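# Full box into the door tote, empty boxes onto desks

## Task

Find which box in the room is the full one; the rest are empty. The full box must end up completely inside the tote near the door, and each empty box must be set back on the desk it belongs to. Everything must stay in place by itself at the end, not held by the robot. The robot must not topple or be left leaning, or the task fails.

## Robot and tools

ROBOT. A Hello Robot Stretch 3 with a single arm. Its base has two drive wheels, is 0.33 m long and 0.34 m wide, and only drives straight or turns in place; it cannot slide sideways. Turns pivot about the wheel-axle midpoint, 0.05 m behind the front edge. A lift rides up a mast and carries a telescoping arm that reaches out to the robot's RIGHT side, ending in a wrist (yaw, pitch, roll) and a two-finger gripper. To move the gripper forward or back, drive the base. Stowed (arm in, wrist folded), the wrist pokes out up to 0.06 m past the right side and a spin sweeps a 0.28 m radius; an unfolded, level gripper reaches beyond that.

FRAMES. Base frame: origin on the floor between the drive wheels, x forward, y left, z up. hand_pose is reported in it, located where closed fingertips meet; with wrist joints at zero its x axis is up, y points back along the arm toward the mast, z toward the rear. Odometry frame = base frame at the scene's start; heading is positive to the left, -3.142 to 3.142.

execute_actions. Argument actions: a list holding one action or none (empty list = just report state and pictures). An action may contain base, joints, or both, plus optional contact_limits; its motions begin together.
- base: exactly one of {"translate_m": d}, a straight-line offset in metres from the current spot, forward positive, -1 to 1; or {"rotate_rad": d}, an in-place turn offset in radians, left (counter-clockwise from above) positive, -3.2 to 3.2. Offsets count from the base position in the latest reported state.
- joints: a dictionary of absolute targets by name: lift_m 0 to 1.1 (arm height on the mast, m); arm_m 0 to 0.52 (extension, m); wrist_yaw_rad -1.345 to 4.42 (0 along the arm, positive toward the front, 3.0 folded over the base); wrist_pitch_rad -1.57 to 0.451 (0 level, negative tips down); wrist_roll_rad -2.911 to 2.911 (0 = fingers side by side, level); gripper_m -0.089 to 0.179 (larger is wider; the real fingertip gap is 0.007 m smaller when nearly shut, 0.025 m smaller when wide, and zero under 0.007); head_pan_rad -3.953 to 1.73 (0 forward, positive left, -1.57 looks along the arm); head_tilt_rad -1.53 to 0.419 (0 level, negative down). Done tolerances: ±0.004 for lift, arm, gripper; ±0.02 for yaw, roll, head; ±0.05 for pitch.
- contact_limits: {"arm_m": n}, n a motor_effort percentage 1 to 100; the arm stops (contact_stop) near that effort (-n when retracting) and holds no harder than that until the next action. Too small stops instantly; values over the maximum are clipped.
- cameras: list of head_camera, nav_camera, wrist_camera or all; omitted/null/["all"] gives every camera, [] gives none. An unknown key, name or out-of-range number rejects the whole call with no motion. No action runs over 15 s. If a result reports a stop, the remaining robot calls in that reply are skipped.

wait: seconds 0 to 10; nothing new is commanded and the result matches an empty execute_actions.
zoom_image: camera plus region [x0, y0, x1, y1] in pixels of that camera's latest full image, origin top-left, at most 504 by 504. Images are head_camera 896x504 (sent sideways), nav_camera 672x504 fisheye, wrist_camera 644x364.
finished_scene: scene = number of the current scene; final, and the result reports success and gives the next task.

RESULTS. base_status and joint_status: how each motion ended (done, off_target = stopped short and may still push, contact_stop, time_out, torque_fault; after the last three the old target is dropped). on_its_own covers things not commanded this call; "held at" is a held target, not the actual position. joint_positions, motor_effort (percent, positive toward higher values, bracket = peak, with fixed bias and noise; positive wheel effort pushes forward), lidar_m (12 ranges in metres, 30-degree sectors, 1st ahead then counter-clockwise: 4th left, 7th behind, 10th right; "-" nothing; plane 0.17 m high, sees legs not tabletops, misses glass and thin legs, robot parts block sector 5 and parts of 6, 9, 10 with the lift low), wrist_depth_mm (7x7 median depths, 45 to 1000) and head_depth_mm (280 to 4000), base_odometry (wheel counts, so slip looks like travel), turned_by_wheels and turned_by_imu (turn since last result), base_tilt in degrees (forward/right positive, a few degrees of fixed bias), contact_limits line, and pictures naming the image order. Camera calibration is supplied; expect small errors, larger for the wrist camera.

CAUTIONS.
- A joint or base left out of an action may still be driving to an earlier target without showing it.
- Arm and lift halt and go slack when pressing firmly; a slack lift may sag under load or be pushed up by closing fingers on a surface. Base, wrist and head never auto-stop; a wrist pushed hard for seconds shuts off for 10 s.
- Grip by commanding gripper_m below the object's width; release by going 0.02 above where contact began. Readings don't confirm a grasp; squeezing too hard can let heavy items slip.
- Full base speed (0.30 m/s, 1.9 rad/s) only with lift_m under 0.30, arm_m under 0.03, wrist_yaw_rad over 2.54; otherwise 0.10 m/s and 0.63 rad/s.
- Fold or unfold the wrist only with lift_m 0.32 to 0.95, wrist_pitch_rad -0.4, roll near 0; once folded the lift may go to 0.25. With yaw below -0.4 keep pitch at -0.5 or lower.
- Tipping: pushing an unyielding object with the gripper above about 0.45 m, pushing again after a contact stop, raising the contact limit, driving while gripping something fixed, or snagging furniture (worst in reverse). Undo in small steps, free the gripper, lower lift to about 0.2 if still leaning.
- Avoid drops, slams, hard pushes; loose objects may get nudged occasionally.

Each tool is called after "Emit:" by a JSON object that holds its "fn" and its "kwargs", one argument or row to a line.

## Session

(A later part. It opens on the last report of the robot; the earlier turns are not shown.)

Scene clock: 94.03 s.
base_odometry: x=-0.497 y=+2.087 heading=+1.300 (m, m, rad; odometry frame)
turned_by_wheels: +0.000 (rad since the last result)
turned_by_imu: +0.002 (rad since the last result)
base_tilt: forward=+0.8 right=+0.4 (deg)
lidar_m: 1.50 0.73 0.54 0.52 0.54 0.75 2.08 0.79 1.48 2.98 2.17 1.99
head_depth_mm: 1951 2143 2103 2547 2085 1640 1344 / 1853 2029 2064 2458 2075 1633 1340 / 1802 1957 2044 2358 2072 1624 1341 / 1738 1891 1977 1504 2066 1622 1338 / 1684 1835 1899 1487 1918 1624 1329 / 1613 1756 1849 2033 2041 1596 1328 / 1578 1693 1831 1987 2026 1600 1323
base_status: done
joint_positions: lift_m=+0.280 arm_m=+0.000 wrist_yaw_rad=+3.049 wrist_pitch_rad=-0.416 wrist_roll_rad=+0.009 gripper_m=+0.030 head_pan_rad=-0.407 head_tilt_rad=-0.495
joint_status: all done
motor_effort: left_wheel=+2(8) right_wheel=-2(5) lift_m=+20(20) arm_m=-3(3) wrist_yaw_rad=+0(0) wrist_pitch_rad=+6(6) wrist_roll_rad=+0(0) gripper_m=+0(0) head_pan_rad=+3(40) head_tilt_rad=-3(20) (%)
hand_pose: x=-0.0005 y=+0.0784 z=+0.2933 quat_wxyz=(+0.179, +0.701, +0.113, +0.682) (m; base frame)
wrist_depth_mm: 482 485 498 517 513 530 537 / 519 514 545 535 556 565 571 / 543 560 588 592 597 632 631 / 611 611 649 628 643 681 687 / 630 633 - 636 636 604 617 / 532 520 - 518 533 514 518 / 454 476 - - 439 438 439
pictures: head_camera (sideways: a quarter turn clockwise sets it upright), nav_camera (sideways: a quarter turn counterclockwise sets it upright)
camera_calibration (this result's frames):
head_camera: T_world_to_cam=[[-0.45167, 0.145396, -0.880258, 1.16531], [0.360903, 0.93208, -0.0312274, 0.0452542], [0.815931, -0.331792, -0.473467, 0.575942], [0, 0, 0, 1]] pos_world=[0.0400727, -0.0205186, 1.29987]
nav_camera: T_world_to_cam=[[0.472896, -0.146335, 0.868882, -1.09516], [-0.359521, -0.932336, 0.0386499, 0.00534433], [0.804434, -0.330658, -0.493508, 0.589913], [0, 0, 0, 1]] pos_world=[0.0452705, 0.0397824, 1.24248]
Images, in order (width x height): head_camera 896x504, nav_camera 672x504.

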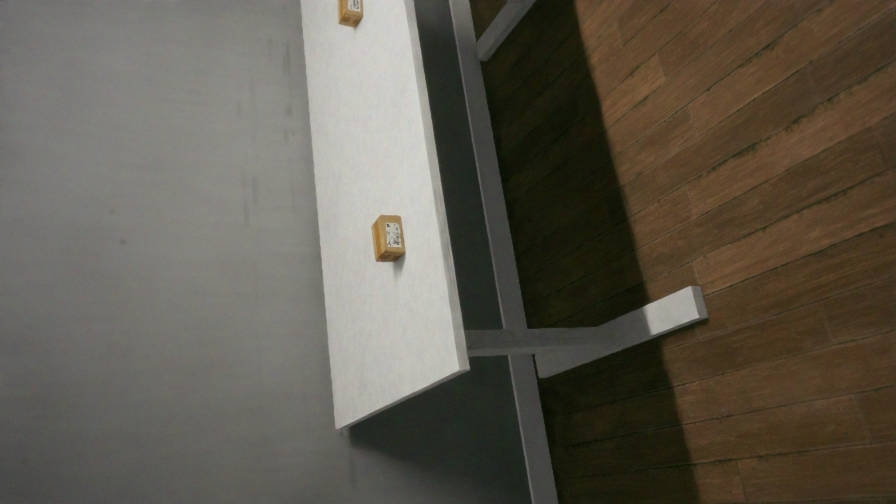

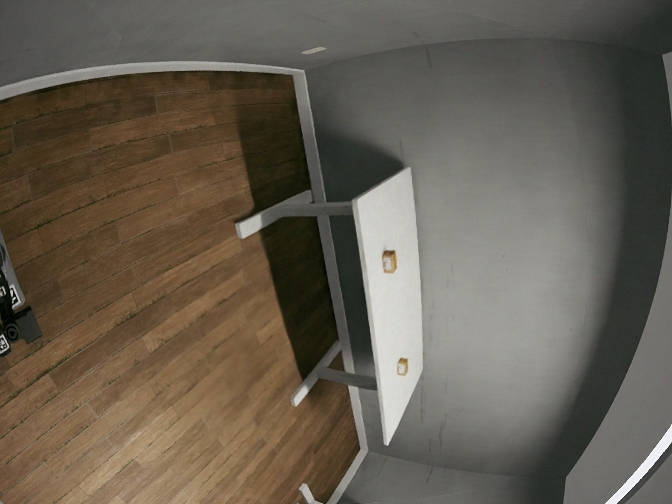

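Emit:
{"fn": "execute_actions", "kwargs": {
  "actions": [
    {"base":{"rotate_rad":-0.72}}
  ],
  "cameras": []
}}

Emit:
{"fn": "execute_actions", "kwargs": {
  "actions": [
    {"base":{"translate_m":0.97}}
  ],
  "cameras": []
}}

Emit:
{"fn": "execute_actions", "kwargs": {
  "actions": [
    {"base":{"rotate_rad":2.31},"joints":{"head_pan_rad":-1.45,"head_tilt_rad":-0.8}}
  ],
  "cameras": ["nav_camera","head_camera"]
}}

Scene clock: 96.40 s.
base_odometry: x=-0.497 y=+2.087 heading=+0.580 (m, m, rad; odometry frame)
turned_by_wheels: -0.720 (rad since the last result)
turned_by_imu: -0.709 (rad since the last result)
base_tilt: forward=+0.9 right=+0.3 (deg)
lidar_m: 2.14 1.50 0.93 0.58 0.52 0.52 0.63 1.21 0.79 0.79 1.53 2.76
head_depth_mm: 2726 2839 3086 2876 2086 1635 1355 / 2874 2961 3164 2891 2102 1628 1349 / 2979 3207 3499 2867 2071 1624 1340 / 3145 3384 3659 2837 2066 1624 1336 / 2952 3200 3468 2825 2046 1610 1336 / 2584 2776 2728 2647 2047 1602 1327 / 2281 2448 1949 2551 2025 1601 1324
base_status: done
joint_positions: lift_m=+0.280 arm_m=+0.000 wrist_yaw_rad=+3.049 wrist_pitch_rad=-0.416 wrist_roll_rad=+0.009 gripper_m=+0.030 head_pan_rad=-0.407 head_tilt_rad=-0.495
joint_status: not commanded
motor_effort: left_wheel=+2(9) right_wheel=-2(4) lift_m=+19(20) arm_m=-3(3) wrist_yaw_rad=+1(1) wrist_pitch_rad=+6(6) wrist_roll_rad=+0(0) gripper_m=+0(0) head_pan_rad=+4(3) head_tilt_rad=-3(4) (%)
hand_pose: x=-0.0005 y=+0.0784 z=+0.2933 quat_wxyz=(+0.179, +0.701, +0.113, +0.682) (m; base frame)
wrist_depth_mm: 392 437 567 689 892 - - / 411 458 629 753 - - - / 435 495 676 782 977 - - / 445 519 709 749 780 762 740 / 471 552 - 633 629 624 616 / 485 525 - 516 519 514 510 / 458 476 - - 433 437 437
pictures: none
No camera images: the call's "cameras" was empty. Leave "cameras" out to get every camera's image.

Scene clock: 101.40 s.
base_odometry: x=+0.314 y=+2.619 heading=+0.580 (m, m, rad; odometry frame)
turned_by_wheels: +0.000 (rad since the last result)
turned_by_imu: +0.003 (rad since the last result)
base_tilt: forward=+0.9 right=+0.3 (deg)
lidar_m: 1.20 1.19 0.77 1.28 1.15 1.16 1.41 1.40 1.55 2.15 1.94 2.11
head_depth_mm: 2197 2355 2525 2647 2093 1644 1344 / 2289 2454 2650 2724 2084 1638 1343 / 2377 2585 2825 2860 2076 1630 1337 / 2129 2336 2570 1260 1909 1620 1338 / 1813 1947 2122 1256 952 1564 1332 / 1577 1685 1811 1254 911 790 1326 / 1395 1481 1578 1243 907 717 1286
base_status: done
joint_positions: lift_m=+0.280 arm_m=+0.000 wrist_yaw_rad=+3.049 wrist_pitch_rad=-0.416 wrist_roll_rad=+0.009 gripper_m=+0.030 head_pan_rad=-0.407 head_tilt_rad=-0.495
joint_status: not commanded
motor_effort: left_wheel=+1(9) right_wheel=-2(5) lift_m=+20(20) arm_m=-4(4) wrist_yaw_rad=+1(0) wrist_pitch_rad=+6(6) wrist_roll_rad=+0(0) gripper_m=+1(0) head_pan_rad=+3(4) head_tilt_rad=-3(3) (%)
hand_pose: x=-0.0005 y=+0.0784 z=+0.2933 quat_wxyz=(+0.179, +0.701, +0.113, +0.682) (m; base frame)
wrist_depth_mm: 851 906 - - - 953 897 / 858 - - - - - 903 / 900 - - - - 936 926 / 786 806 789 802 733 759 762 / 648 623 - 630 615 616 609 / 525 534 - 525 519 502 510 / 448 474 - - 429 440 442
pictures: none
No camera images: the call's "cameras" was empty. Leave "cameras" out to get every camera's image.

Scene clock: 104.00 s.
base_odometry: x=+0.314 y=+2.619 heading=+2.890 (m, m, rad; odometry frame)
turned_by_wheels: +2.310 (rad since the last result)
turned_by_imu: +2.276 (rad since the last result)
base_tilt: forward=+0.8 right=+0.3 (deg)
lidar_m: 1.15 1.21 1.71 1.40 1.92 2.15 1.93 1.20 1.22 1.19 0.77 1.18
head_depth_mm: 982 1110 1026 818 681 1273 1162 / 1007 1138 1018 817 682 1300 1158 / 1025 1162 1019 796 680 1317 1154 / 1043 1180 1014 761 694 1323 1156 / 1069 1184 1008 811 694 1291 1154 / 1092 1242 1010 810 711 1321 1153 / 1113 1273 1483 806 726 1314 1153
base_status: done
joint_positions: lift_m=+0.280 arm_m=+0.000 wrist_yaw_rad=+3.049 wrist_pitch_rad=-0.416 wrist_roll_rad=+0.009 gripper_m=+0.030 head_pan_rad=-1.443 head_tilt_rad=-0.791
joint_status: all done
motor_effort: left_wheel=-2(8) right_wheel=+2(8) lift_m=+20(20) arm_m=-3(4) wrist_yaw_rad=+1(0) wrist_pitch_rad=+6(6) wrist_roll_rad=+0(0) gripper_m=+0(0) head_pan_rad=-3(39) head_tilt_rad=-5(29) (%)
hand_pose: x=-0.0005 y=+0.0784 z=+0.2933 quat_wxyz=(+0.179, +0.701, +0.113, +0.682) (m; base frame)
wrist_depth_mm: - - - - - - - / - - - - - - - / - - - - - - - / 815 797 785 779 765 756 741 / 640 632 - 641 627 618 593 / 530 533 - 515 526 520 513 / 453 477 - - 433 446 443
pictures: head_camera (sideways: a quarter turn clockwise sets it upright), nav_camera (sideways: a quarter turn counterclockwise sets it upright)
camera_calibration (this result's frames):
head_camera: T_world_to_cam=[[-0.135166, 0.697009, -0.704208, 0.93387], [0.984931, 0.171913, -0.018893, 0.0253799], [0.107894, -0.69615, -0.709742, 0.887636], [0, 0, 0, 1]] pos_world=[0.00545982, -0.0373512, 1.28811]
nav_camera: T_world_to_cam=[[0.144643, -0.711601, 0.687533, -0.856759], [-0.984179, -0.175321, 0.0255928, 0.0261661], [0.102327, -0.680357, -0.725702, 0.896251], [0, 0, 0, 1]] pos_world=[0.0579656, 0.00468725, 1.23879]
Images, in order (width x height): head_camera 896x504, nav_camera 672x504.

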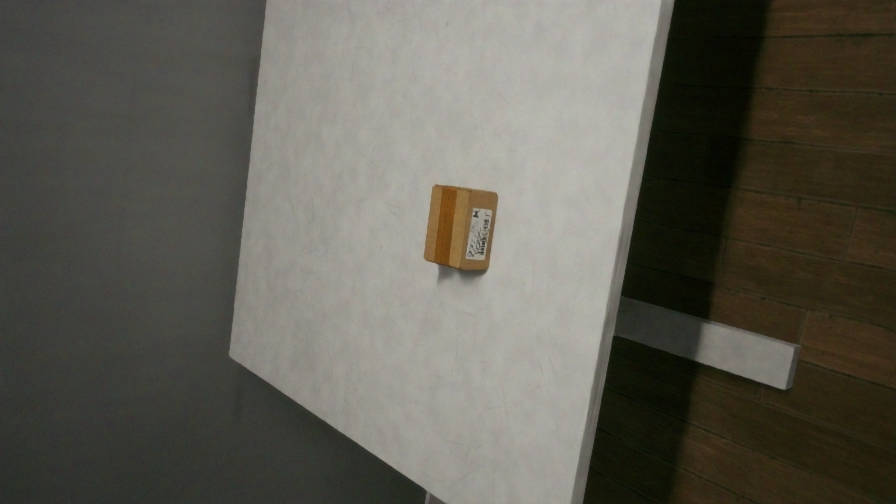

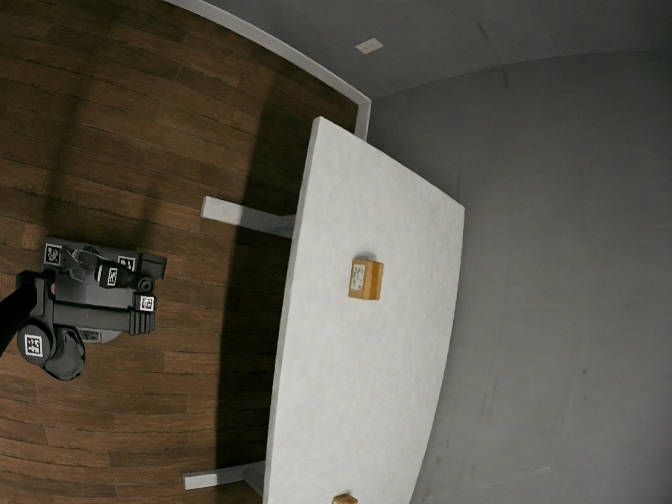

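Emit:
{"fn": "execute_actions", "kwargs": {
  "actions": [
    {"base":{"translate_m":0.08},"joints":{"lift_m":0.45}}
  ],
  "cameras": []
}}

Emit:
{"fn": "execute_actions", "kwargs": {
  "actions": [
    {"joints":{"lift_m":0.8,"wrist_yaw_rad":1.3,"gripper_m":0.1}}
  ],
  "cameras": []
}}

Emit:
{"fn": "execute_actions", "kwargs": {
  "actions": [
    {"joints":{"lift_m":0.92,"wrist_yaw_rad":0,"wrist_pitch_rad":-1.0,"gripper_m":0.17}}
  ],
  "cameras": ["wrist_camera"]
}}

Scene clock: 107.00 s.
base_odometry: x=+0.237 y=+2.639 heading=+2.890 (m, m, rad; odometry frame)
turned_by_wheels: +0.000 (rad since the last result)
turned_by_imu: +0.000 (rad since the last result)
base_tilt: forward=+0.8 right=+0.3 (deg)
lidar_m: 1.07 1.13 1.58 1.39 1.94 2.21 2.25 1.27 1.23 0.75 0.77 1.10
head_depth_mm: 988 1107 1025 819 680 1294 1158 / 1005 1136 1020 815 681 1302 1152 / 1029 1162 1015 770 679 1320 1158 / 1049 1184 1016 811 695 1316 1168 / 1068 1205 1012 810 693 1309 1154 / 1094 1246 1422 810 708 1318 1147 / 1120 1278 1494 1725 1430 1313 1145
base_status: done
joint_positions: lift_m=+0.450 arm_m=+0.000 wrist_yaw_rad=+3.049 wrist_pitch_rad=-0.416 wrist_roll_rad=+0.009 gripper_m=+0.030 head_pan_rad=-1.443 head_tilt_rad=-0.791
joint_status: all done
motor_effort: left_wheel=-2(9) right_wheel=+3(7) lift_m=+24(27) arm_m=-3(4) wrist_yaw_rad=+1(0) wrist_pitch_rad=+6(6) wrist_roll_rad=+0(0) gripper_m=+0(0) head_pan_rad=-3(3) head_tilt_rad=-6(6) (%)
hand_pose: x=-0.0005 y=+0.0784 z=+0.4631 quat_wxyz=(+0.178, +0.701, +0.113, +0.682) (m; base frame)
wrist_depth_mm: - - - - - - - / - - - - - - - / - - - - - - - / - - - - - - - / 923 916 - 909 869 866 857 / 756 739 - 730 742 684 723 / 640 630 - 617 602 621 613
pictures: none
No camera images: the call's "cameras" was empty. Leave "cameras" out to get every camera's image.

Scene clock: 111.00 s.
base_odometry: x=+0.237 y=+2.639 heading=+2.890 (m, m, rad; odometry frame)
turned_by_wheels: +0.000 (rad since the last result)
turned_by_imu: +0.000 (rad since the last result)
base_tilt: forward=+0.8 right=+0.4 (deg)
lidar_m: 1.07 1.13 1.59 1.39 1.93 2.21 2.26 1.27 1.23 0.75 0.76 1.10
head_depth_mm: 989 1113 1021 817 682 1322 - / 1007 1137 1019 815 680 1351 - / 1028 1162 1018 771 680 1356 - / 1047 1180 1013 812 695 1325 - / 1069 1207 1010 811 694 1364 - / 1095 1253 1420 811 709 1313 1132 / 1115 1276 1490 1726 1433 1312 1156
base_status: not commanded
joint_positions: lift_m=+0.800 arm_m=+0.000 wrist_yaw_rad=+1.302 wrist_pitch_rad=-0.416 wrist_roll_rad=+0.009 gripper_m=+0.100 head_pan_rad=-1.443 head_tilt_rad=-0.791
joint_status: all done
motor_effort: left_wheel=-3(3) right_wheel=+2(3) lift_m=+24(25) arm_m=-2(3) wrist_yaw_rad=-1(2) wrist_pitch_rad=+6(5) wrist_roll_rad=+0(0) gripper_m=+0(81) head_pan_rad=-3(2) head_tilt_rad=-5(5) (%)
hand_pose: x=+0.1952 y=-0.2051 z=+0.8131 quat_wxyz=(+0.637, +0.537, -0.464, +0.301) (m; base frame)
wrist_depth_mm: 751 815 843 877 921 - 934 / 815 839 901 949 - - - / 847 939 - - - - - / 935 - - - - - 918 / - - - - - 335 321 / - - - - - 289 270 / - - - - - 935 241
pictures: none
No camera images: the call's "cameras" was empty. Leave "cameras" out to get every camera's image.

Scene clock: 112.93 s.
base_odometry: x=+0.237 y=+2.639 heading=+2.890 (m, m, rad; odometry frame)
turned_by_wheels: +0.000 (rad since the last result)
turned_by_imu: +0.000 (rad since the last result)
base_tilt: forward=+0.8 right=+0.4 (deg)
lidar_m: 1.07 1.13 1.59 1.39 1.93 2.21 2.26 1.26 1.23 0.75 0.76 1.10
head_depth_mm: 988 1112 1020 818 717 - - / 1007 1140 1021 817 714 - - / 1025 1160 1017 771 713 - - / 1046 1180 1016 813 695 1347 1156 / 1069 1206 1013 810 694 1283 1153 / 1085 1245 1417 809 709 1315 1153 / 1118 1279 1494 1731 1430 1314 1152
base_status: not commanded
joint_positions: lift_m=+0.920 arm_m=+0.000 wrist_yaw_rad=+0.002 wrist_pitch_rad=-1.004 wrist_roll_rad=+0.009 gripper_m=+0.170 head_pan_rad=-1.443 head_tilt_rad=-0.791
joint_status: all done
motor_effort: left_wheel=-2(3) right_wheel=+3(2) lift_m=+24(24) arm_m=-3(3) wrist_yaw_rad=-1(1) wrist_pitch_rad=+2(6) wrist_roll_rad=+0(0) gripper_m=+0(83) head_pan_rad=-3(3) head_tilt_rad=-5(6) (%)
hand_pose: x=-0.0214 y=-0.2625 z=+0.8295 quat_wxyz=(+0.618, +0.339, -0.622, -0.342) (m; base frame)
wrist_depth_mm: - 398 393 369 389 382 387 / 362 362 358 358 358 355 353 / 336 335 332 332 333 323 323 / - - - - - - - / - - - - - - - / 974 921 926 929 931 978 940 / 901 904 889 857 873 861 856
pictures: wrist_camera
camera_calibration (this result's frames):
wrist_camera: T_world_to_cam=[[-0.999547, 0.0274711, -0.0123267, -0.00081838], [0.0301099, 0.912578, -0.407793, 0.617484], [0.0000465129, -0.40798, -0.912991, 0.813811], [0, 0, 0, 1]] pos_world=[-0.0194482, -0.231461, 0.994798]
Images, in order (width x height): wrist_camera 644x364.

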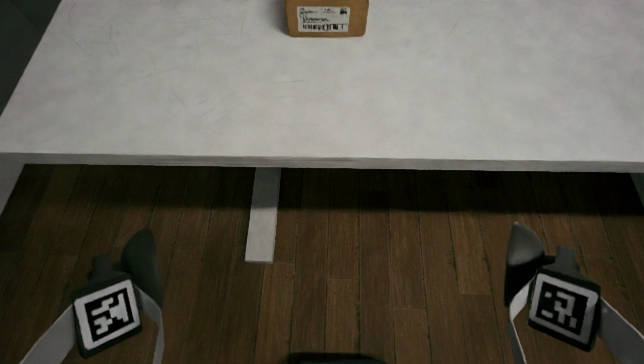

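Emit:
{"fn": "execute_actions", "kwargs": {
  "actions": [
    {"joints":{"lift_m":0.87,"arm_m":0.295}}
  ],
  "cameras": ["wrist_camera","head_camera"]
}}

Scene clock: 116.57 s.
base_odometry: x=+0.237 y=+2.639 heading=+2.890 (m, m, rad; odometry frame)
turned_by_wheels: +0.000 (rad since the last result)
turned_by_imu: +0.000 (rad since the last result)
base_tilt: forward=+0.9 right=+0.3 (deg)
lidar_m: 1.07 1.12 1.59 1.39 1.93 2.20 2.25 1.26 1.22 0.75 0.76 1.10
head_depth_mm: 986 1096 - 795 681 1294 1160 / 1006 1135 - 762 681 1293 1158 / 1025 1162 1054 749 678 1324 1157 / 1048 1182 1015 802 694 1315 1157 / 1071 1206 1013 811 695 1311 1153 / 1091 1245 1422 809 709 1318 1148 / 1117 1275 1498 1723 1431 1311 1153
base_status: not commanded
joint_positions: lift_m=+0.870 arm_m=+0.295 wrist_yaw_rad=+0.000 wrist_pitch_rad=-1.005 wrist_roll_rad=+0.009 gripper_m=+0.170 head_pan_rad=-1.443 head_tilt_rad=-0.791
joint_status: all done
motor_effort: left_wheel=-2(3) right_wheel=+2(2) lift_m=+20(21) arm_m=+2(3) wrist_yaw_rad=+0(1) wrist_pitch_rad=+2(2) wrist_roll_rad=+0(0) gripper_m=+1(0) head_pan_rad=-3(4) head_tilt_rad=-6(6) (%)
hand_pose: x=-0.0216 y=-0.5565 z=+0.7796 quat_wxyz=(+0.617, +0.339, -0.622, -0.342) (m; base frame)
wrist_depth_mm: 325 326 322 321 320 314 312 / 294 295 292 291 290 291 288 / 273 272 271 268 269 266 267 / 257 251 252 251 250 249 249 / 237 236 232 182 225 232 232 / 224 221 218 175 216 216 219 / - 205 206 206 205 204 201
pictures: head_camera (sideways: a quarter turn clockwise sets it upright), wrist_camera
camera_calibration (this result's frames):
head_camera: T_world_to_cam=[[-0.135001, 0.697041, -0.704208, 0.933869], [0.984972, 0.171679, -0.018893, 0.0253796], [0.107729, -0.696176, -0.709742, 0.887637], [0, 0, 0, 1]] pos_world=[0.00545096, -0.037351, 1.28811]
wrist_camera: T_world_to_cam=[[-0.999502, 0.0290505, -0.0122906, 0.00731088], [0.0315379, 0.913028, -0.406677, 0.864833], [-0.000592483, -0.406862, -0.913489, 0.649312], [0, 0, 0, 1]] pos_world=[-0.0195831, -0.525648, 0.944937]
Images, in order (width x height): head_camera 896x504, wrist_camera 644x364.

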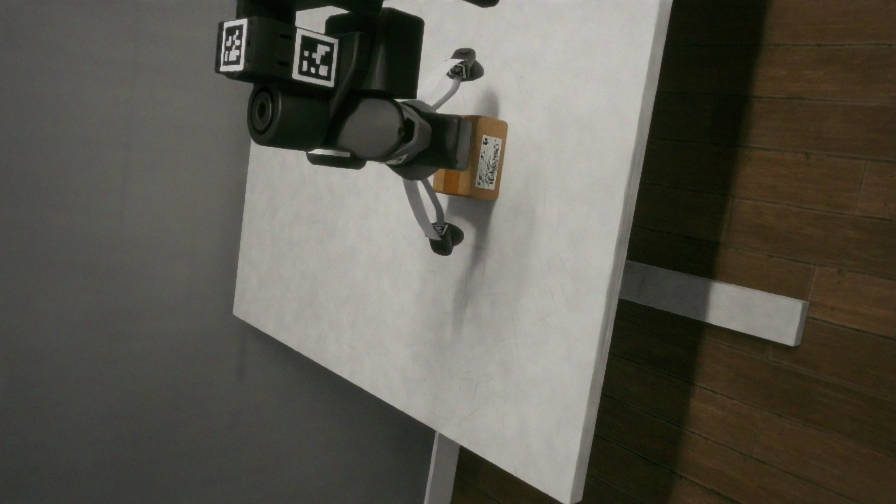

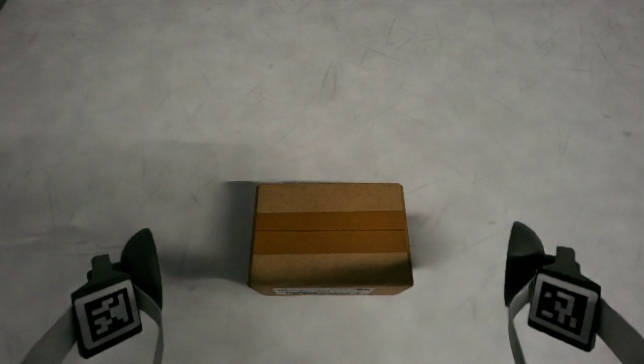

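Emit:
{"fn": "execute_actions", "kwargs": {
  "actions": [
    {"joints":{"lift_m":0.832,"arm_m":0.315,"gripper_m":0.14}}
  ],
  "cameras": ["wrist_camera"]
}}

Emit:
{"fn": "execute_actions", "kwargs": {
  "actions": [
    {"joints":{"gripper_m":0.04}}
  ],
  "cameras": ["wrist_camera"]
}}

Emit:
{"fn": "execute_actions", "kwargs": {
  "actions": [
    {"joints":{"lift_m":0.857}}
  ],
  "cameras": ["wrist_camera","head_camera"]
}}

Scene clock: 118.13 s.
base_odometry: x=+0.237 y=+2.639 heading=+2.890 (m, m, rad; odometry frame)
turned_by_wheels: +0.000 (rad since the last result)
turned_by_imu: +0.000 (rad since the last result)
base_tilt: forward=+0.8 right=+0.4 (deg)
lidar_m: 1.07 1.13 1.59 1.39 1.93 2.21 2.25 1.26 1.23 0.75 0.76 1.10
head_depth_mm: 986 1111 - 797 682 1279 1158 / 1007 1137 - 752 681 1294 1159 / 1026 1160 1053 751 680 1320 1154 / 1046 1180 1013 813 695 1326 1149 / 1074 1203 1010 808 695 1310 1155 / 1090 1250 1429 810 709 1311 1158 / 1120 1282 1499 1737 1425 1315 1154
base_status: not commanded
joint_positions: lift_m=+0.832 arm_m=+0.315 wrist_yaw_rad=+0.000 wrist_pitch_rad=-1.006 wrist_roll_rad=+0.009 gripper_m=+0.140 head_pan_rad=-1.443 head_tilt_rad=-0.791
joint_status: all done
motor_effort: left_wheel=-3(2) right_wheel=+3(3) lift_m=+20(18) arm_m=+3(3) wrist_yaw_rad=-1(0) wrist_pitch_rad=+2(2) wrist_roll_rad=+0(0) gripper_m=+0(82) head_pan_rad=-3(3) head_tilt_rad=-6(6) (%)
hand_pose: x=-0.0216 y=-0.5765 z=+0.7415 quat_wxyz=(+0.617, +0.339, -0.622, -0.342) (m; base frame)
wrist_depth_mm: 270 267 269 266 264 265 264 / 247 247 246 244 240 242 243 / 228 227 227 225 223 224 222 / 211 210 209 210 208 207 206 / 196 198 191 144 145 195 193 / 185 184 139 136 136 - 181 / 175 170 169 168 168 168 170
pictures: wrist_camera
camera_calibration (this result's frames):
wrist_camera: T_world_to_cam=[[-0.999502, 0.0290535, -0.0122834, 0.00741961], [0.0315379, 0.913126, -0.406456, 0.867482], [-0.00059264, -0.406641, -0.913588, 0.606669], [0, 0, 0, 1]] pos_world=[-0.0195831, -0.545639, 0.90693]
Images, in order (width x height): wrist_camera 644x364.

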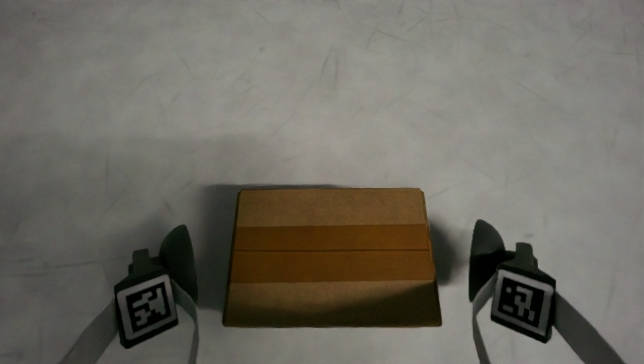

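Scene clock: 119.63 s.
base_odometry: x=+0.237 y=+2.639 heading=+2.890 (m, m, rad; odometry frame)
turned_by_wheels: +0.000 (rad since the last result)
turned_by_imu: +0.000 (rad since the last result)
base_tilt: forward=+0.8 right=+0.4 (deg)
lidar_m: 1.07 1.13 1.58 1.39 1.93 2.20 2.25 1.26 1.23 0.75 0.76 1.10
head_depth_mm: 989 1111 - 795 681 1284 1160 / 1008 1136 - 752 681 1296 1157 / 1028 1161 1051 750 680 1327 1158 / 1046 1183 1012 814 694 1325 1156 / 1070 1210 1012 810 693 1308 1158 / 1095 1246 1425 809 708 1315 1149 / 1114 1275 1500 1724 1425 1315 1147
base_status: not commanded
joint_positions: lift_m=+0.832 arm_m=+0.315 wrist_yaw_rad=+0.000 wrist_pitch_rad=-1.006 wrist_roll_rad=+0.009 gripper_m=+0.041 head_pan_rad=-1.443 head_tilt_rad=-0.791
joint_status: all done
motor_effort: left_wheel=-2(2) right_wheel=+3(3) lift_m=+19(20) arm_m=+3(2) wrist_yaw_rad=+0(0) wrist_pitch_rad=+2(2) wrist_roll_rad=+0(0) gripper_m=-18(91) head_pan_rad=-4(3) head_tilt_rad=-6(5) (%)
hand_pose: x=-0.0216 y=-0.5765 z=+0.7415 quat_wxyz=(+0.617, +0.339, -0.622, -0.342) (m; base frame)
wrist_depth_mm: 272 269 266 265 266 263 262 / 248 247 245 246 243 242 238 / 229 226 227 227 225 224 223 / 210 212 209 208 207 208 208 / 197 196 144 140 141 194 192 / 184 184 133 132 132 184 180 / 174 173 170 167 167 169 171
pictures: wrist_camera
camera_calibration (this result's frames):
wrist_camera: T_world_to_cam=[[-0.999502, 0.0290531, -0.0122835, 0.00741948], [0.0315375, 0.913126, -0.406456, 0.867482], [-0.000592402, -0.406641, -0.913588, 0.606669], [0, 0, 0, 1]] pos_world=[-0.0195831, -0.545639, 0.90693]
Images, in order (width x height): wrist_camera 644x364.

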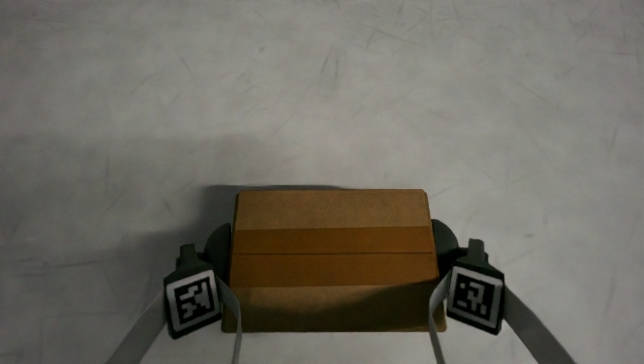

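Scene clock: 120.63 s.
base_odometry: x=+0.237 y=+2.639 heading=+2.890 (m, m, rad; odometry frame)
turned_by_wheels: +0.000 (rad since the last result)
turned_by_imu: +0.000 (rad since the last result)
base_tilt: forward=+0.8 right=+0.3 (deg)
lidar_m: 1.07 1.12 1.59 1.39 1.93 2.20 2.25 1.26 1.23 0.75 0.76 1.10
head_depth_mm: 985 1098 - 806 682 1306 1159 / 1010 1132 - 751 681 1298 1155 / 1027 1164 1035 750 679 1320 1157 / 1047 1180 1014 813 694 1323 1150 / 1068 1208 1017 812 693 1309 1153 / 1089 1249 1423 810 709 1319 1155 / 1116 1274 1492 1724 1433 1319 1150
base_status: not commanded
joint_positions: lift_m=+0.857 arm_m=+0.315 wrist_yaw_rad=+0.000 wrist_pitch_rad=-1.006 wrist_roll_rad=+0.009 gripper_m=+0.041 head_pan_rad=-1.443 head_tilt_rad=-0.791
joint_status: all done
motor_effort: left_wheel=-3(3) right_wheel=+3(2) lift_m=+25(26) arm_m=+2(2) wrist_yaw_rad=-1(1) wrist_pitch_rad=+2(2) wrist_roll_rad=+0(0) gripper_m=-18(18) head_pan_rad=-3(3) head_tilt_rad=-5(6) (%)
hand_pose: x=-0.0216 y=-0.5764 z=+0.7662 quat_wxyz=(+0.617, +0.340, -0.622, -0.343) (m; base frame)
wrist_depth_mm: 307 301 302 302 298 297 294 / 276 278 277 273 275 273 271 / 257 258 257 254 252 253 250 / 240 239 239 234 235 233 233 / 222 222 145 140 141 218 217 / 209 209 133 132 131 207 204 / 196 194 190 189 189 191 193
pictures: head_camera (sideways: a quarter turn clockwise sets it upright), wrist_camera
camera_calibration (this result's frames):
head_camera: T_world_to_cam=[[-0.135001, 0.697041, -0.704208, 0.933869], [0.984972, 0.171679, -0.018893, 0.0253796], [0.107728, -0.696176, -0.709742, 0.887637], [0, 0, 0, 1]] pos_world=[0.00545095, -0.037351, 1.28811]
wrist_camera: T_world_to_cam=[[-0.999502, 0.0290567, -0.0122752, 0.00771678], [0.0315376, 0.91324, -0.406199, 0.877336], [-0.00059261, -0.406384, -0.913702, 0.629503], [0, 0, 0, 1]] pos_world=[-0.0195831, -0.545623, 0.931645]
Images, in order (width x height): head_camera 896x504, wrist_camera 644x364.

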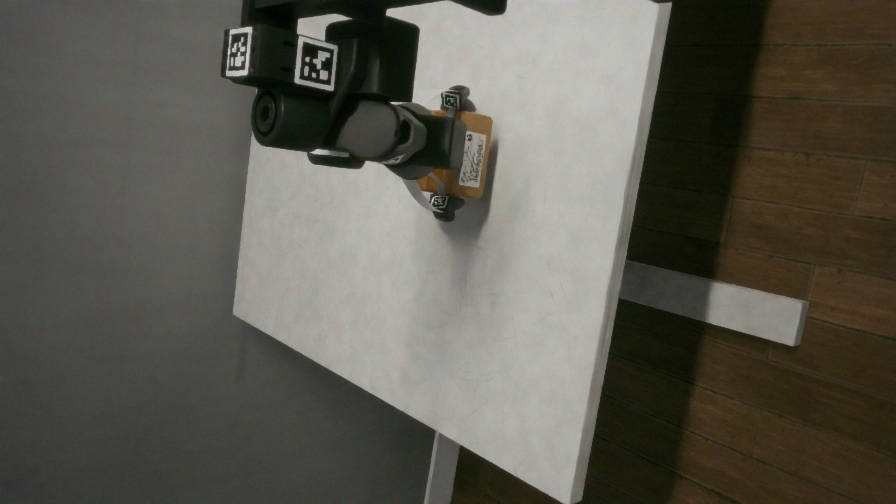

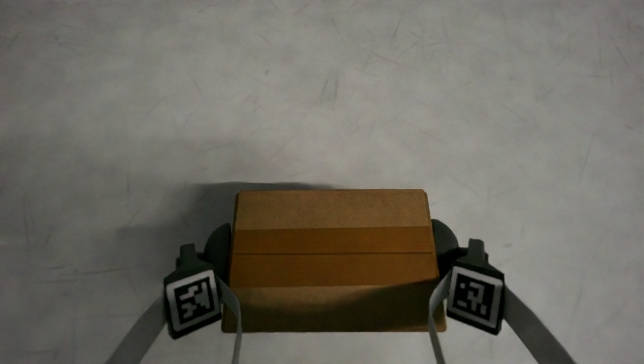

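Lift reads 25; re-sample (free).

Emit:
{"fn": "execute_actions", "kwargs": {
  "actions": [],
  "cameras": []
}}

Emit:
{"fn": "execute_actions", "kwargs": {
  "actions": [],
  "cameras": []
}}

Scene clock: 120.83 s.
base_odometry: x=+0.237 y=+2.639 heading=+2.890 (m, m, rad; odometry frame)
turned_by_wheels: +0.000 (rad since the last result)
turned_by_imu: +0.000 (rad since the last result)
base_tilt: forward=+0.9 right=+0.3 (deg)
lidar_m: 1.07 1.12 1.59 1.39 1.93 2.21 2.26 1.26 1.23 0.75 0.76 1.10
head_depth_mm: 985 1099 - 807 682 1300 1162 / 1007 1133 - 751 680 1298 1156 / 1024 1166 1035 749 679 1323 1159 / 1048 1179 1015 812 694 1321 1157 / 1067 1204 1012 811 693 1316 1157 / 1091 1240 1419 811 708 1315 1155 / 1114 1277 1490 1731 1424 1317 1153
base_status: not commanded
joint_positions: lift_m=+0.857 arm_m=+0.315 wrist_yaw_rad=+0.000 wrist_pitch_rad=-1.006 wrist_roll_rad=+0.009 gripper_m=+0.041 head_pan_rad=-1.443 head_tilt_rad=-0.791
joint_status: all done
motor_effort: left_wheel=-3(3) right_wheel=+3(2) lift_m=+24(26) arm_m=+3(2) wrist_yaw_rad=+0(1) wrist_pitch_rad=+2(2) wrist_roll_rad=+0(0) gripper_m=-18(18) head_pan_rad=-3(3) head_tilt_rad=-6(6) (%)
hand_pose: x=-0.0216 y=-0.5764 z=+0.7662 quat_wxyz=(+0.617, +0.340, -0.622, -0.343) (m; base frame)
wrist_depth_mm: 305 301 302 303 299 295 296 / 280 278 276 274 272 275 273 / 257 257 255 253 251 249 251 / 236 238 239 235 235 231 232 / 223 223 144 140 140 219 217 / 209 208 133 132 132 206 204 / 196 196 191 189 189 190 191
pictures: none
No camera images: the call's "cameras" was empty. Leave "cameras" out to get every camera's image.

Scene clock: 120.83 s.
base_odometry: x=+0.237 y=+2.639 heading=+2.890 (m, m, rad; odometry frame)
turned_by_wheels: +0.000 (rad since the last result)
turned_by_imu: +0.000 (rad since the last result)
base_tilt: forward=+0.9 right=+0.3 (deg)
lidar_m: 1.07 1.12 1.59 1.39 1.93 2.21 2.26 1.26 1.23 0.75 0.76 1.10
head_depth_mm: 985 1099 - 807 682 1300 1162 / 1007 1133 - 751 680 1298 1156 / 1024 1166 1035 749 679 1323 1159 / 1048 1179 1015 812 694 1321 1157 / 1067 1204 1012 811 693 1316 1157 / 1091 1240 1419 811 708 1315 1155 / 1114 1277 1490 1731 1424 1317 1153
base_status: not commanded
joint_positions: lift_m=+0.857 arm_m=+0.315 wrist_yaw_rad=+0.000 wrist_pitch_rad=-1.006 wrist_roll_rad=+0.009 gripper_m=+0.041 head_pan_rad=-1.443 head_tilt_rad=-0.791
joint_status: all done
motor_effort: left_wheel=-3(3) right_wheel=+3(2) lift_m=+24(26) arm_m=+3(2) wrist_yaw_rad=+0(1) wrist_pitch_rad=+2(2) wrist_roll_rad=+0(0) gripper_m=-18(18) head_pan_rad=-3(3) head_tilt_rad=-6(6) (%)
hand_pose: x=-0.0216 y=-0.5764 z=+0.7662 quat_wxyz=(+0.617, +0.340, -0.622, -0.343) (m; base frame)
wrist_depth_mm: 305 301 302 303 299 295 296 / 280 278 276 274 272 275 273 / 257 257 255 253 251 249 251 / 236 238 239 235 235 231 232 / 223 223 144 140 140 219 217 / 209 208 133 132 132 206 204 / 196 196 191 189 189 190 191
pictures: none
No camera images: the call's "cameras" was empty. Leave "cameras" out to get every camera's image.

Emit:
{"fn": "execute_actions", "kwargs": {
  "actions": [
    {"joints":{"lift_m":0.832}}
  ],
  "cameras": []
}}

Emit:
{"fn": "execute_actions", "kwargs": {
  "actions": [
    {"joints":{"gripper_m":0.14}}
  ],
  "cameras": []
}}

Emit:
{"fn": "execute_actions", "kwargs": {
  "actions": [
    {"joints":{"lift_m":0.89}}
  ],
  "cameras": []
}}

Emit:
{"fn": "execute_actions", "kwargs": {
  "actions": [
    {"base":{"translate_m":-0.66},"joints":{"lift_m":0.92,"arm_m":0.28}}
  ]
}}

Scene clock: 122.43 s.
base_odometry: x=+0.237 y=+2.639 heading=+2.890 (m, m, rad; odometry frame)
turned_by_wheels: +0.000 (rad since the last result)
turned_by_imu: +0.000 (rad since the last result)
base_tilt: forward=+0.8 right=+0.4 (deg)
lidar_m: 1.07 1.13 1.59 1.39 1.93 2.20 2.25 1.26 1.23 0.75 0.76 1.10
head_depth_mm: 987 1115 - 794 682 1291 1159 / 1008 1138 - 754 680 1301 1160 / 1025 1160 1055 750 679 1324 1155 / 1050 1183 1009 813 695 1320 1154 / 1070 1212 1012 810 694 1308 1154 / 1093 1247 1420 808 710 1319 1153 / 1115 1278 1492 1731 1426 1321 1149
base_status: not commanded
joint_positions: lift_m=+0.832 arm_m=+0.315 wrist_yaw_rad=+0.000 wrist_pitch_rad=-1.006 wrist_roll_rad=+0.009 gripper_m=+0.041 head_pan_rad=-1.443 head_tilt_rad=-0.791
joint_status: all done
motor_effort: left_wheel=-3(3) right_wheel=+2(2) lift_m=+19(21) arm_m=+3(2) wrist_yaw_rad=+0(0) wrist_pitch_rad=+3(2) wrist_roll_rad=+0(0) gripper_m=-18(18) head_pan_rad=-4(3) head_tilt_rad=-5(5) (%)
hand_pose: x=-0.0216 y=-0.5764 z=+0.7415 quat_wxyz=(+0.617, +0.340, -0.622, -0.343) (m; base frame)
wrist_depth_mm: 271 267 266 265 266 264 261 / 244 247 245 243 243 239 241 / 227 228 226 226 224 222 222 / 212 211 208 208 208 206 207 / 196 196 145 141 140 194 193 / 184 185 132 132 132 183 181 / 173 173 169 169 167 169 170
pictures: none
No camera images: the call's "cameras" was empty. Leave "cameras" out to get every camera's image.

Scene clock: 123.93 s.
base_odometry: x=+0.237 y=+2.639 heading=+2.890 (m, m, rad; odometry frame)
turned_by_wheels: +0.000 (rad since the last result)
turned_by_imu: +0.000 (rad since the last result)
base_tilt: forward=+0.8 right=+0.4 (deg)
lidar_m: 1.07 1.12 1.59 1.39 1.93 2.20 2.25 1.26 1.23 0.75 0.76 1.10
head_depth_mm: 985 1116 - 794 682 1287 1159 / 1008 1140 - 752 681 1298 1161 / 1029 1161 1055 751 679 1322 1156 / 1046 1181 1013 813 694 1322 1151 / 1065 1207 1010 809 694 1311 1153 / 1090 1249 1422 808 708 1319 1150 / 1123 1278 1498 1731 1423 1312 1153
base_status: not commanded
joint_positions: lift_m=+0.832 arm_m=+0.315 wrist_yaw_rad=+0.000 wrist_pitch_rad=-1.006 wrist_roll_rad=+0.009 gripper_m=+0.140 head_pan_rad=-1.443 head_tilt_rad=-0.791
joint_status: all done
motor_effort: left_wheel=-3(3) right_wheel=+3(3) lift_m=+19(20) arm_m=+3(2) wrist_yaw_rad=+0(0) wrist_pitch_rad=+3(2) wrist_roll_rad=+0(0) gripper_m=+0(82) head_pan_rad=-4(3) head_tilt_rad=-6(5) (%)
hand_pose: x=-0.0216 y=-0.5764 z=+0.7415 quat_wxyz=(+0.617, +0.340, -0.622, -0.343) (m; base frame)
wrist_depth_mm: 270 271 269 269 265 265 263 / 247 248 246 243 243 244 240 / 228 227 226 224 224 222 221 / 212 211 208 208 208 208 207 / 197 197 190 144 145 195 194 / 184 185 138 135 136 - 181 / 175 171 170 167 169 169 170
pictures: none
No camera images: the call's "cameras" was empty. Leave "cameras" out to get every camera's image.

Scene clock: 125.30 s.
base_odometry: x=+0.237 y=+2.639 heading=+2.890 (m, m, rad; odometry frame)
turned_by_wheels: +0.000 (rad since the last result)
turned_by_imu: +0.000 (rad since the last result)
base_tilt: forward=+0.9 right=+0.3 (deg)
lidar_m: 1.07 1.12 1.58 1.39 1.93 2.20 2.25 1.26 1.23 0.75 0.76 1.10
head_depth_mm: 986 1068 - 818 681 1297 1164 / 1008 1110 - 765 680 1299 1157 / 1029 1161 1014 750 680 1324 1158 / 1049 1180 1013 815 694 1317 1152 / 1067 1205 1010 812 694 1307 1152 / 1094 1248 1417 808 709 1312 1149 / 1118 1271 1501 1728 1432 1315 1154
base_status: not commanded
joint_positions: lift_m=+0.890 arm_m=+0.315 wrist_yaw_rad=+0.000 wrist_pitch_rad=-1.006 wrist_roll_rad=+0.009 gripper_m=+0.140 head_pan_rad=-1.443 head_tilt_rad=-0.791
joint_status: all done
motor_effort: left_wheel=-3(3) right_wheel=+2(2) lift_m=+24(29) arm_m=+3(2) wrist_yaw_rad=+0(0) wrist_pitch_rad=+2(2) wrist_roll_rad=+0(0) gripper_m=+0(0) head_pan_rad=-3(3) head_tilt_rad=-5(5) (%)
hand_pose: x=-0.0216 y=-0.5764 z=+0.7992 quat_wxyz=(+0.617, +0.340, -0.622, -0.343) (m; base frame)
wrist_depth_mm: 349 352 349 343 344 342 339 / 323 321 319 317 315 316 310 / 297 292 293 294 293 288 291 / 274 273 273 271 266 269 268 / 257 256 254 203 252 255 252 / 239 241 236 190 230 - 235 / 226 222 224 218 219 221 221
pictures: none
No camera images: the call's "cameras" was empty. Leave "cameras" out to get every camera's image.

Scene clock: 133.07 s.
base_odometry: x=+0.876 y=+2.474 heading=+2.890 (m, m, rad; odometry frame)
turned_by_wheels: +0.000 (rad since the last result)
turned_by_imu: +0.000 (rad since the last result)
base_tilt: forward=+0.9 right=+0.3 (deg)
lidar_m: 1.73 1.82 1.59 1.41 1.96 1.90 1.59 1.60 0.80 1.17 1.23 1.10
head_depth_mm: 962 - - 817 681 1263 1160 / 985 1076 - 762 680 1278 1150 / 1001 1133 1035 791 679 1298 1157 / 1022 1162 1013 812 679 1317 1153 / 1044 1177 1010 809 694 1317 1152 / 1070 1196 1009 809 693 1316 1155 / 1089 1217 1008 807 708 1315 1148
base_status: done
joint_positions: lift_m=+0.920 arm_m=+0.280 wrist_yaw_rad=+0.000 wrist_pitch_rad=-1.006 wrist_roll_rad=+0.009 gripper_m=+0.140 head_pan_rad=-1.443 head_tilt_rad=-0.791
joint_status: all done
motor_effort: left_wheel=-3(6) right_wheel=+2(3) lift_m=+24(26) arm_m=-4(2) wrist_yaw_rad=+0(0) wrist_pitch_rad=+2(2) wrist_roll_rad=+0(0) gripper_m=+0(0) head_pan_rad=-3(3) head_tilt_rad=-5(5) (%)
hand_pose: x=-0.0216 y=-0.5421 z=+0.8292 quat_wxyz=(+0.617, +0.340, -0.622, -0.343) (m; base frame)
wrist_depth_mm: 391 388 389 392 383 388 386 / 357 361 359 354 353 353 349 / 331 331 330 330 328 325 324 / 306 312 305 257 254 302 301 / 288 289 284 282 276 285 280 / 269 269 267 266 264 - 261 / 251 249 249 249 249 247 248
pictures: head_camera (sideways: a quarter turn clockwise sets it upright), nav_camera (sideways: a quarter turn counterclockwise sets it upright), wrist_camera
camera_calibration (this result's frames):
head_camera: T_world_to_cam=[[-0.135001, 0.697041, -0.704208, 0.933869], [0.984972, 0.171679, -0.018893, 0.0253796], [0.107728, -0.696176, -0.709742, 0.887637], [0, 0, 0, 1]] pos_world=[0.00545095, -0.037351, 1.28811]
nav_camera: T_world_to_cam=[[0.144474, -0.711636, 0.687533, -0.856758], [-0.98422, -0.175087, 0.0255928, 0.0261663], [0.102166, -0.680381, -0.725702, 0.896251], [0, 0, 0, 1]] pos_world=[0.0579667, 0.00467493, 1.23879]
wrist_camera: T_world_to_cam=[[-0.999502, 0.0290601, -0.012269, 0.00748954], [0.0315383, 0.913326, -0.406006, 0.871471], [-0.000592947, -0.406191, -0.913788, 0.701166], [0, 0, 0, 1]] pos_world=[-0.0195832, -0.511347, 0.994632]
Images, in order (width x height): head_camera 896x504, nav_camera 672x504, wrist_camera 644x364.

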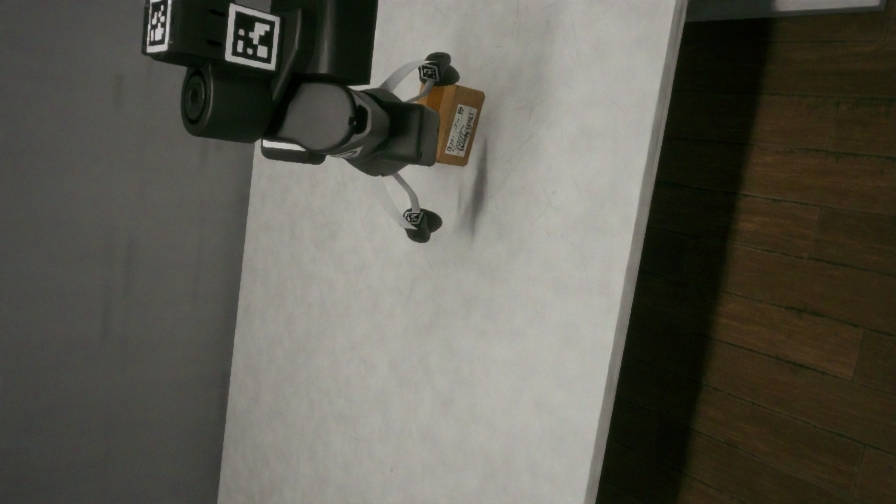

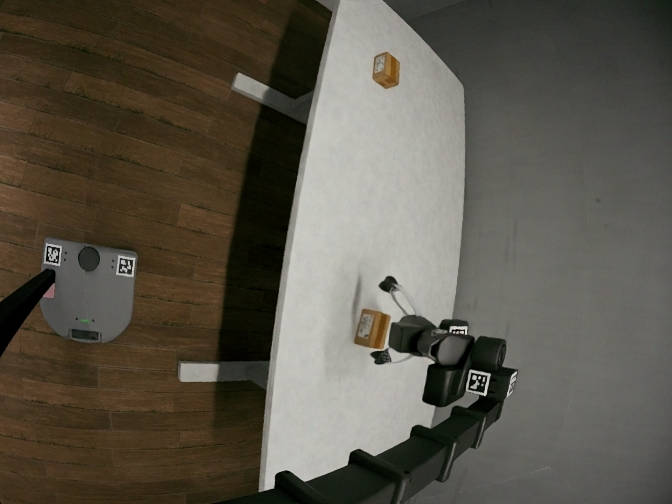

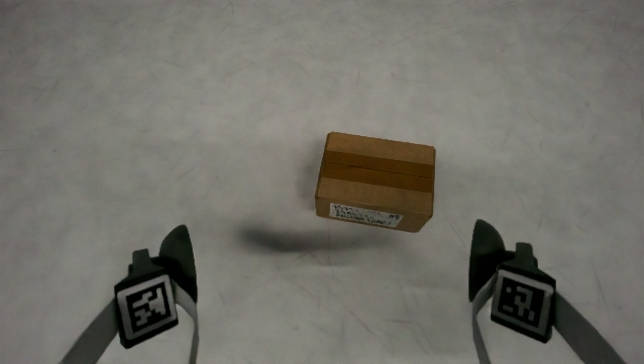

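Emit:
{"fn": "execute_actions", "kwargs": {
  "actions": [
    {"base":{"translate_m":-0.02},"joints":{"lift_m":0.89,"arm_m":0.362,"wrist_yaw_rad":-0.16}}
  ],
  "cameras": ["wrist_camera"]
}}

Emit:
{"fn": "execute_actions", "kwargs": {
  "actions": [
    {"joints":{"lift_m":0.832}}
  ],
  "cameras": ["wrist_camera"]
}}

Emit:
{"fn": "execute_actions", "kwargs": {
  "actions": [
    {"joints":{"gripper_m":0.04}}
  ],
  "cameras": ["wrist_camera"]
}}

Emit:
{"fn": "execute_actions", "kwargs": {
  "actions": [
    {"joints":{"lift_m":0.857}}
  ],
  "cameras": ["wrist_camera"]
}}

Scene clock: 135.30 s.
base_odometry: x=+0.895 y=+2.469 heading=+2.889 (m, m, rad; odometry frame)
turned_by_wheels: +0.000 (rad since the last result)
turned_by_imu: +0.000 (rad since the last result)
base_tilt: forward=+0.9 right=+0.4 (deg)
lidar_m: 1.75 1.84 1.60 1.42 1.95 1.65 1.57 1.60 0.80 1.17 1.23 1.11
head_depth_mm: 965 - 956 806 682 1249 1152 / 978 1072 - 771 680 1276 1157 / 999 1136 1055 781 679 1295 1159 / 1023 1163 1013 814 679 1322 1150 / 1042 1175 1012 810 691 1316 1156 / 1071 1195 1008 808 692 1313 1151 / 1090 1221 1004 810 709 1322 1148
base_status: done
joint_positions: lift_m=+0.890 arm_m=+0.362 wrist_yaw_rad=-0.159 wrist_pitch_rad=-1.006 wrist_roll_rad=+0.009 gripper_m=+0.140 head_pan_rad=-1.443 head_tilt_rad=-0.791
joint_status: all done
motor_effort: left_wheel=-3(6) right_wheel=+2(4) lift_m=+20(22) arm_m=+3(1) wrist_yaw_rad=+0(2) wrist_pitch_rad=+2(2) wrist_roll_rad=+0(0) gripper_m=+0(1) head_pan_rad=-3(2) head_tilt_rad=-5(6) (%)
hand_pose: x=-0.0401 y=-0.6219 z=+0.7995 quat_wxyz=(+0.588, +0.289, -0.647, -0.391) (m; base frame)
wrist_depth_mm: 357 353 346 350 344 341 338 / 322 322 321 316 317 313 313 / 295 293 291 292 294 290 289 / 275 274 275 269 270 269 268 / 256 254 252 202 250 253 250 / 241 242 235 190 232 - 236 / 229 220 224 221 223 221 222
pictures: wrist_camera
camera_calibration (this result's frames):
wrist_camera: T_world_to_cam=[[-0.982275, 0.187042, -0.0122677, 0.0898837], [0.175838, 0.896812, -0.405968, 0.928291], [-0.0649312, -0.400929, -0.913805, 0.642285], [0, 0, 0, 1]] pos_world=[-0.0332343, -0.591803, 0.964883]
Images, in order (width x height): wrist_camera 644x364.

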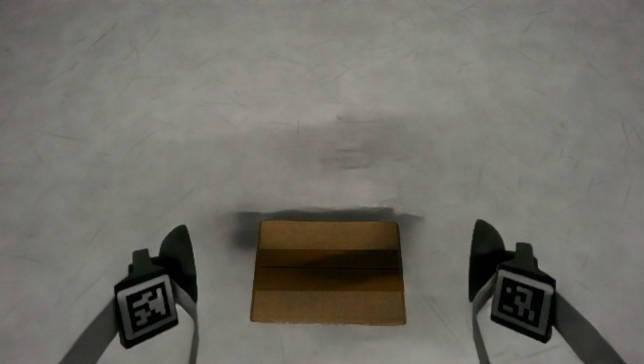

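Scene clock: 136.67 s.
base_odometry: x=+0.895 y=+2.469 heading=+2.889 (m, m, rad; odometry frame)
turned_by_wheels: +0.000 (rad since the last result)
turned_by_imu: +0.000 (rad since the last result)
base_tilt: forward=+0.8 right=+0.4 (deg)
lidar_m: 1.75 1.85 1.60 1.42 1.95 1.65 1.57 1.60 0.79 1.16 1.22 1.11
head_depth_mm: 963 1069 - 817 680 1265 1150 / 980 1105 - 767 681 1274 1157 / 1002 1133 1016 776 680 1297 1156 / 1023 1160 1014 811 677 1319 1155 / 1042 1175 1010 811 692 1317 1157 / 1064 1198 1006 810 694 1316 1152 / 1089 1217 1006 808 708 1314 1154
base_status: not commanded
joint_positions: lift_m=+0.832 arm_m=+0.362 wrist_yaw_rad=-0.159 wrist_pitch_rad=-1.006 wrist_roll_rad=+0.009 gripper_m=+0.140 head_pan_rad=-1.443 head_tilt_rad=-0.791
joint_status: all done
motor_effort: left_wheel=-2(3) right_wheel=+2(2) lift_m=+20(18) arm_m=+2(2) wrist_yaw_rad=-1(1) wrist_pitch_rad=+2(3) wrist_roll_rad=+0(0) gripper_m=+0(0) head_pan_rad=-4(3) head_tilt_rad=-5(5) (%)
hand_pose: x=-0.0401 y=-0.6219 z=+0.7415 quat_wxyz=(+0.588, +0.289, -0.647, -0.391) (m; base frame)
wrist_depth_mm: 269 270 268 266 263 263 260 / 245 247 246 244 243 242 238 / 229 227 225 224 226 223 223 / 210 210 211 208 208 206 205 / 196 196 148 144 144 195 192 / 184 185 137 135 136 - 180 / 174 170 171 169 168 168 170
pictures: wrist_camera
camera_calibration (this result's frames):
wrist_camera: T_world_to_cam=[[-0.982275, 0.187042, -0.0122677, 0.0891724], [0.175838, 0.896812, -0.405968, 0.904746], [-0.0649311, -0.400929, -0.913805, 0.589283], [0, 0, 0, 1]] pos_world=[-0.0332343, -0.591805, 0.906882]
Images, in order (width x height): wrist_camera 644x364.

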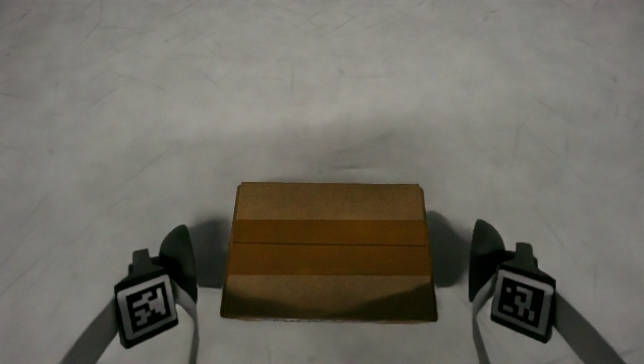

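Scene clock: 138.17 s.
base_odometry: x=+0.895 y=+2.469 heading=+2.889 (m, m, rad; odometry frame)
turned_by_wheels: +0.000 (rad since the last result)
turned_by_imu: +0.000 (rad since the last result)
base_tilt: forward=+0.9 right=+0.4 (deg)
lidar_m: 1.75 1.85 1.61 1.42 1.96 1.65 1.57 1.59 0.79 1.17 1.22 1.11
head_depth_mm: 966 1073 - 816 681 1261 1146 / 983 1108 - 764 681 1276 1158 / 1002 1129 1019 773 679 1300 1153 / 1024 1160 1013 811 677 1312 1157 / 1044 1175 1010 810 694 1321 1155 / 1066 1196 1007 808 691 1314 1150 / 1092 1215 1008 808 709 1317 1148
base_status: not commanded
joint_positions: lift_m=+0.832 arm_m=+0.362 wrist_yaw_rad=-0.159 wrist_pitch_rad=-1.006 wrist_roll_rad=+0.009 gripper_m=+0.041 head_pan_rad=-1.443 head_tilt_rad=-0.791
joint_status: all done
motor_effort: left_wheel=-3(2) right_wheel=+3(2) lift_m=+19(20) arm_m=+2(2) wrist_yaw_rad=-1(1) wrist_pitch_rad=+2(2) wrist_roll_rad=+0(0) gripper_m=-18(92) head_pan_rad=-4(4) head_tilt_rad=-5(5) (%)
hand_pose: x=-0.0401 y=-0.6219 z=+0.7415 quat_wxyz=(+0.588, +0.289, -0.647, -0.391) (m; base frame)
wrist_depth_mm: 273 269 269 266 263 264 263 / 246 247 245 244 245 239 238 / 228 227 226 224 223 223 222 / 210 210 209 208 208 207 206 / 196 195 145 140 140 193 193 / 185 183 133 132 132 183 182 / 173 172 171 170 169 169 170
pictures: wrist_camera
camera_calibration (this result's frames):
wrist_camera: T_world_to_cam=[[-0.982276, 0.187041, -0.0122678, 0.089172], [0.175837, 0.896812, -0.405968, 0.904747], [-0.0649307, -0.400929, -0.913805, 0.589283], [0, 0, 0, 1]] pos_world=[-0.0332343, -0.591805, 0.906882]
Images, in order (width x height): wrist_camera 644x364.

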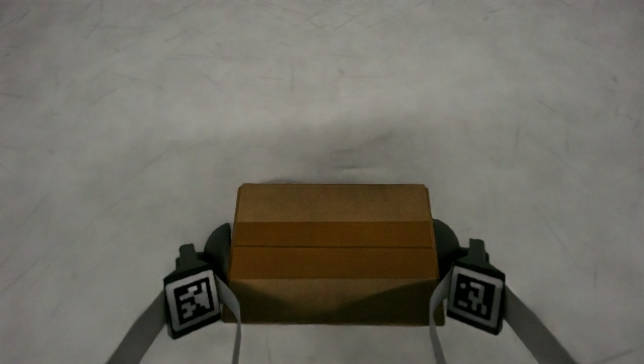

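Scene clock: 139.17 s.
base_odometry: x=+0.895 y=+2.469 heading=+2.889 (m, m, rad; odometry frame)
turned_by_wheels: +0.000 (rad since the last result)
turned_by_imu: +0.000 (rad since the last result)
base_tilt: forward=+0.8 right=+0.4 (deg)
lidar_m: 1.75 1.84 1.61 1.41 1.96 1.65 1.57 1.60 0.80 1.17 1.22 1.11
head_depth_mm: 965 1059 - 819 682 1249 1149 / 985 1089 - 753 679 1276 1163 / 1005 1132 1034 782 679 1298 1159 / 1022 1162 1014 812 678 1320 1160 / 1043 1179 1011 812 692 1324 1157 / 1066 1191 1010 810 692 1317 1158 / 1087 1218 1005 806 708 1314 1148
base_status: not commanded
joint_positions: lift_m=+0.857 arm_m=+0.362 wrist_yaw_rad=-0.159 wrist_pitch_rad=-1.006 wrist_roll_rad=+0.009 gripper_m=+0.041 head_pan_rad=-1.443 head_tilt_rad=-0.791
joint_status: all done
motor_effort: left_wheel=-3(3) right_wheel=+2(3) lift_m=+24(25) arm_m=+2(2) wrist_yaw_rad=-1(1) wrist_pitch_rad=+3(2) wrist_roll_rad=+0(0) gripper_m=-18(18) head_pan_rad=-3(2) head_tilt_rad=-6(6) (%)
hand_pose: x=-0.0400 y=-0.6218 z=+0.7662 quat_wxyz=(+0.588, +0.289, -0.647, -0.391) (m; base frame)
wrist_depth_mm: 303 301 307 299 299 296 294 / 278 280 274 278 273 270 270 / 257 257 254 255 249 251 253 / 238 237 236 236 235 235 232 / 222 221 145 141 140 217 217 / 206 208 132 132 131 206 205 / 197 195 192 192 191 190 193
pictures: wrist_camera
camera_calibration (this result's frames):
wrist_camera: T_world_to_cam=[[-0.982275, 0.187044, -0.0122613, 0.0894707], [0.175852, 0.8969, -0.405767, 0.914636], [-0.0648991, -0.400731, -0.913894, 0.612079], [0, 0, 0, 1]] pos_world=[-0.0332321, -0.591792, 0.931601]
Images, in order (width x height): wrist_camera 644x364.

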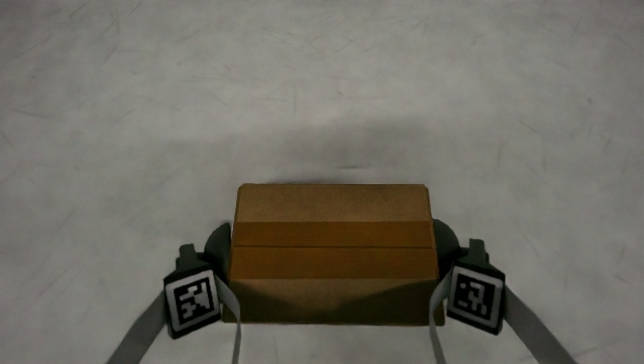

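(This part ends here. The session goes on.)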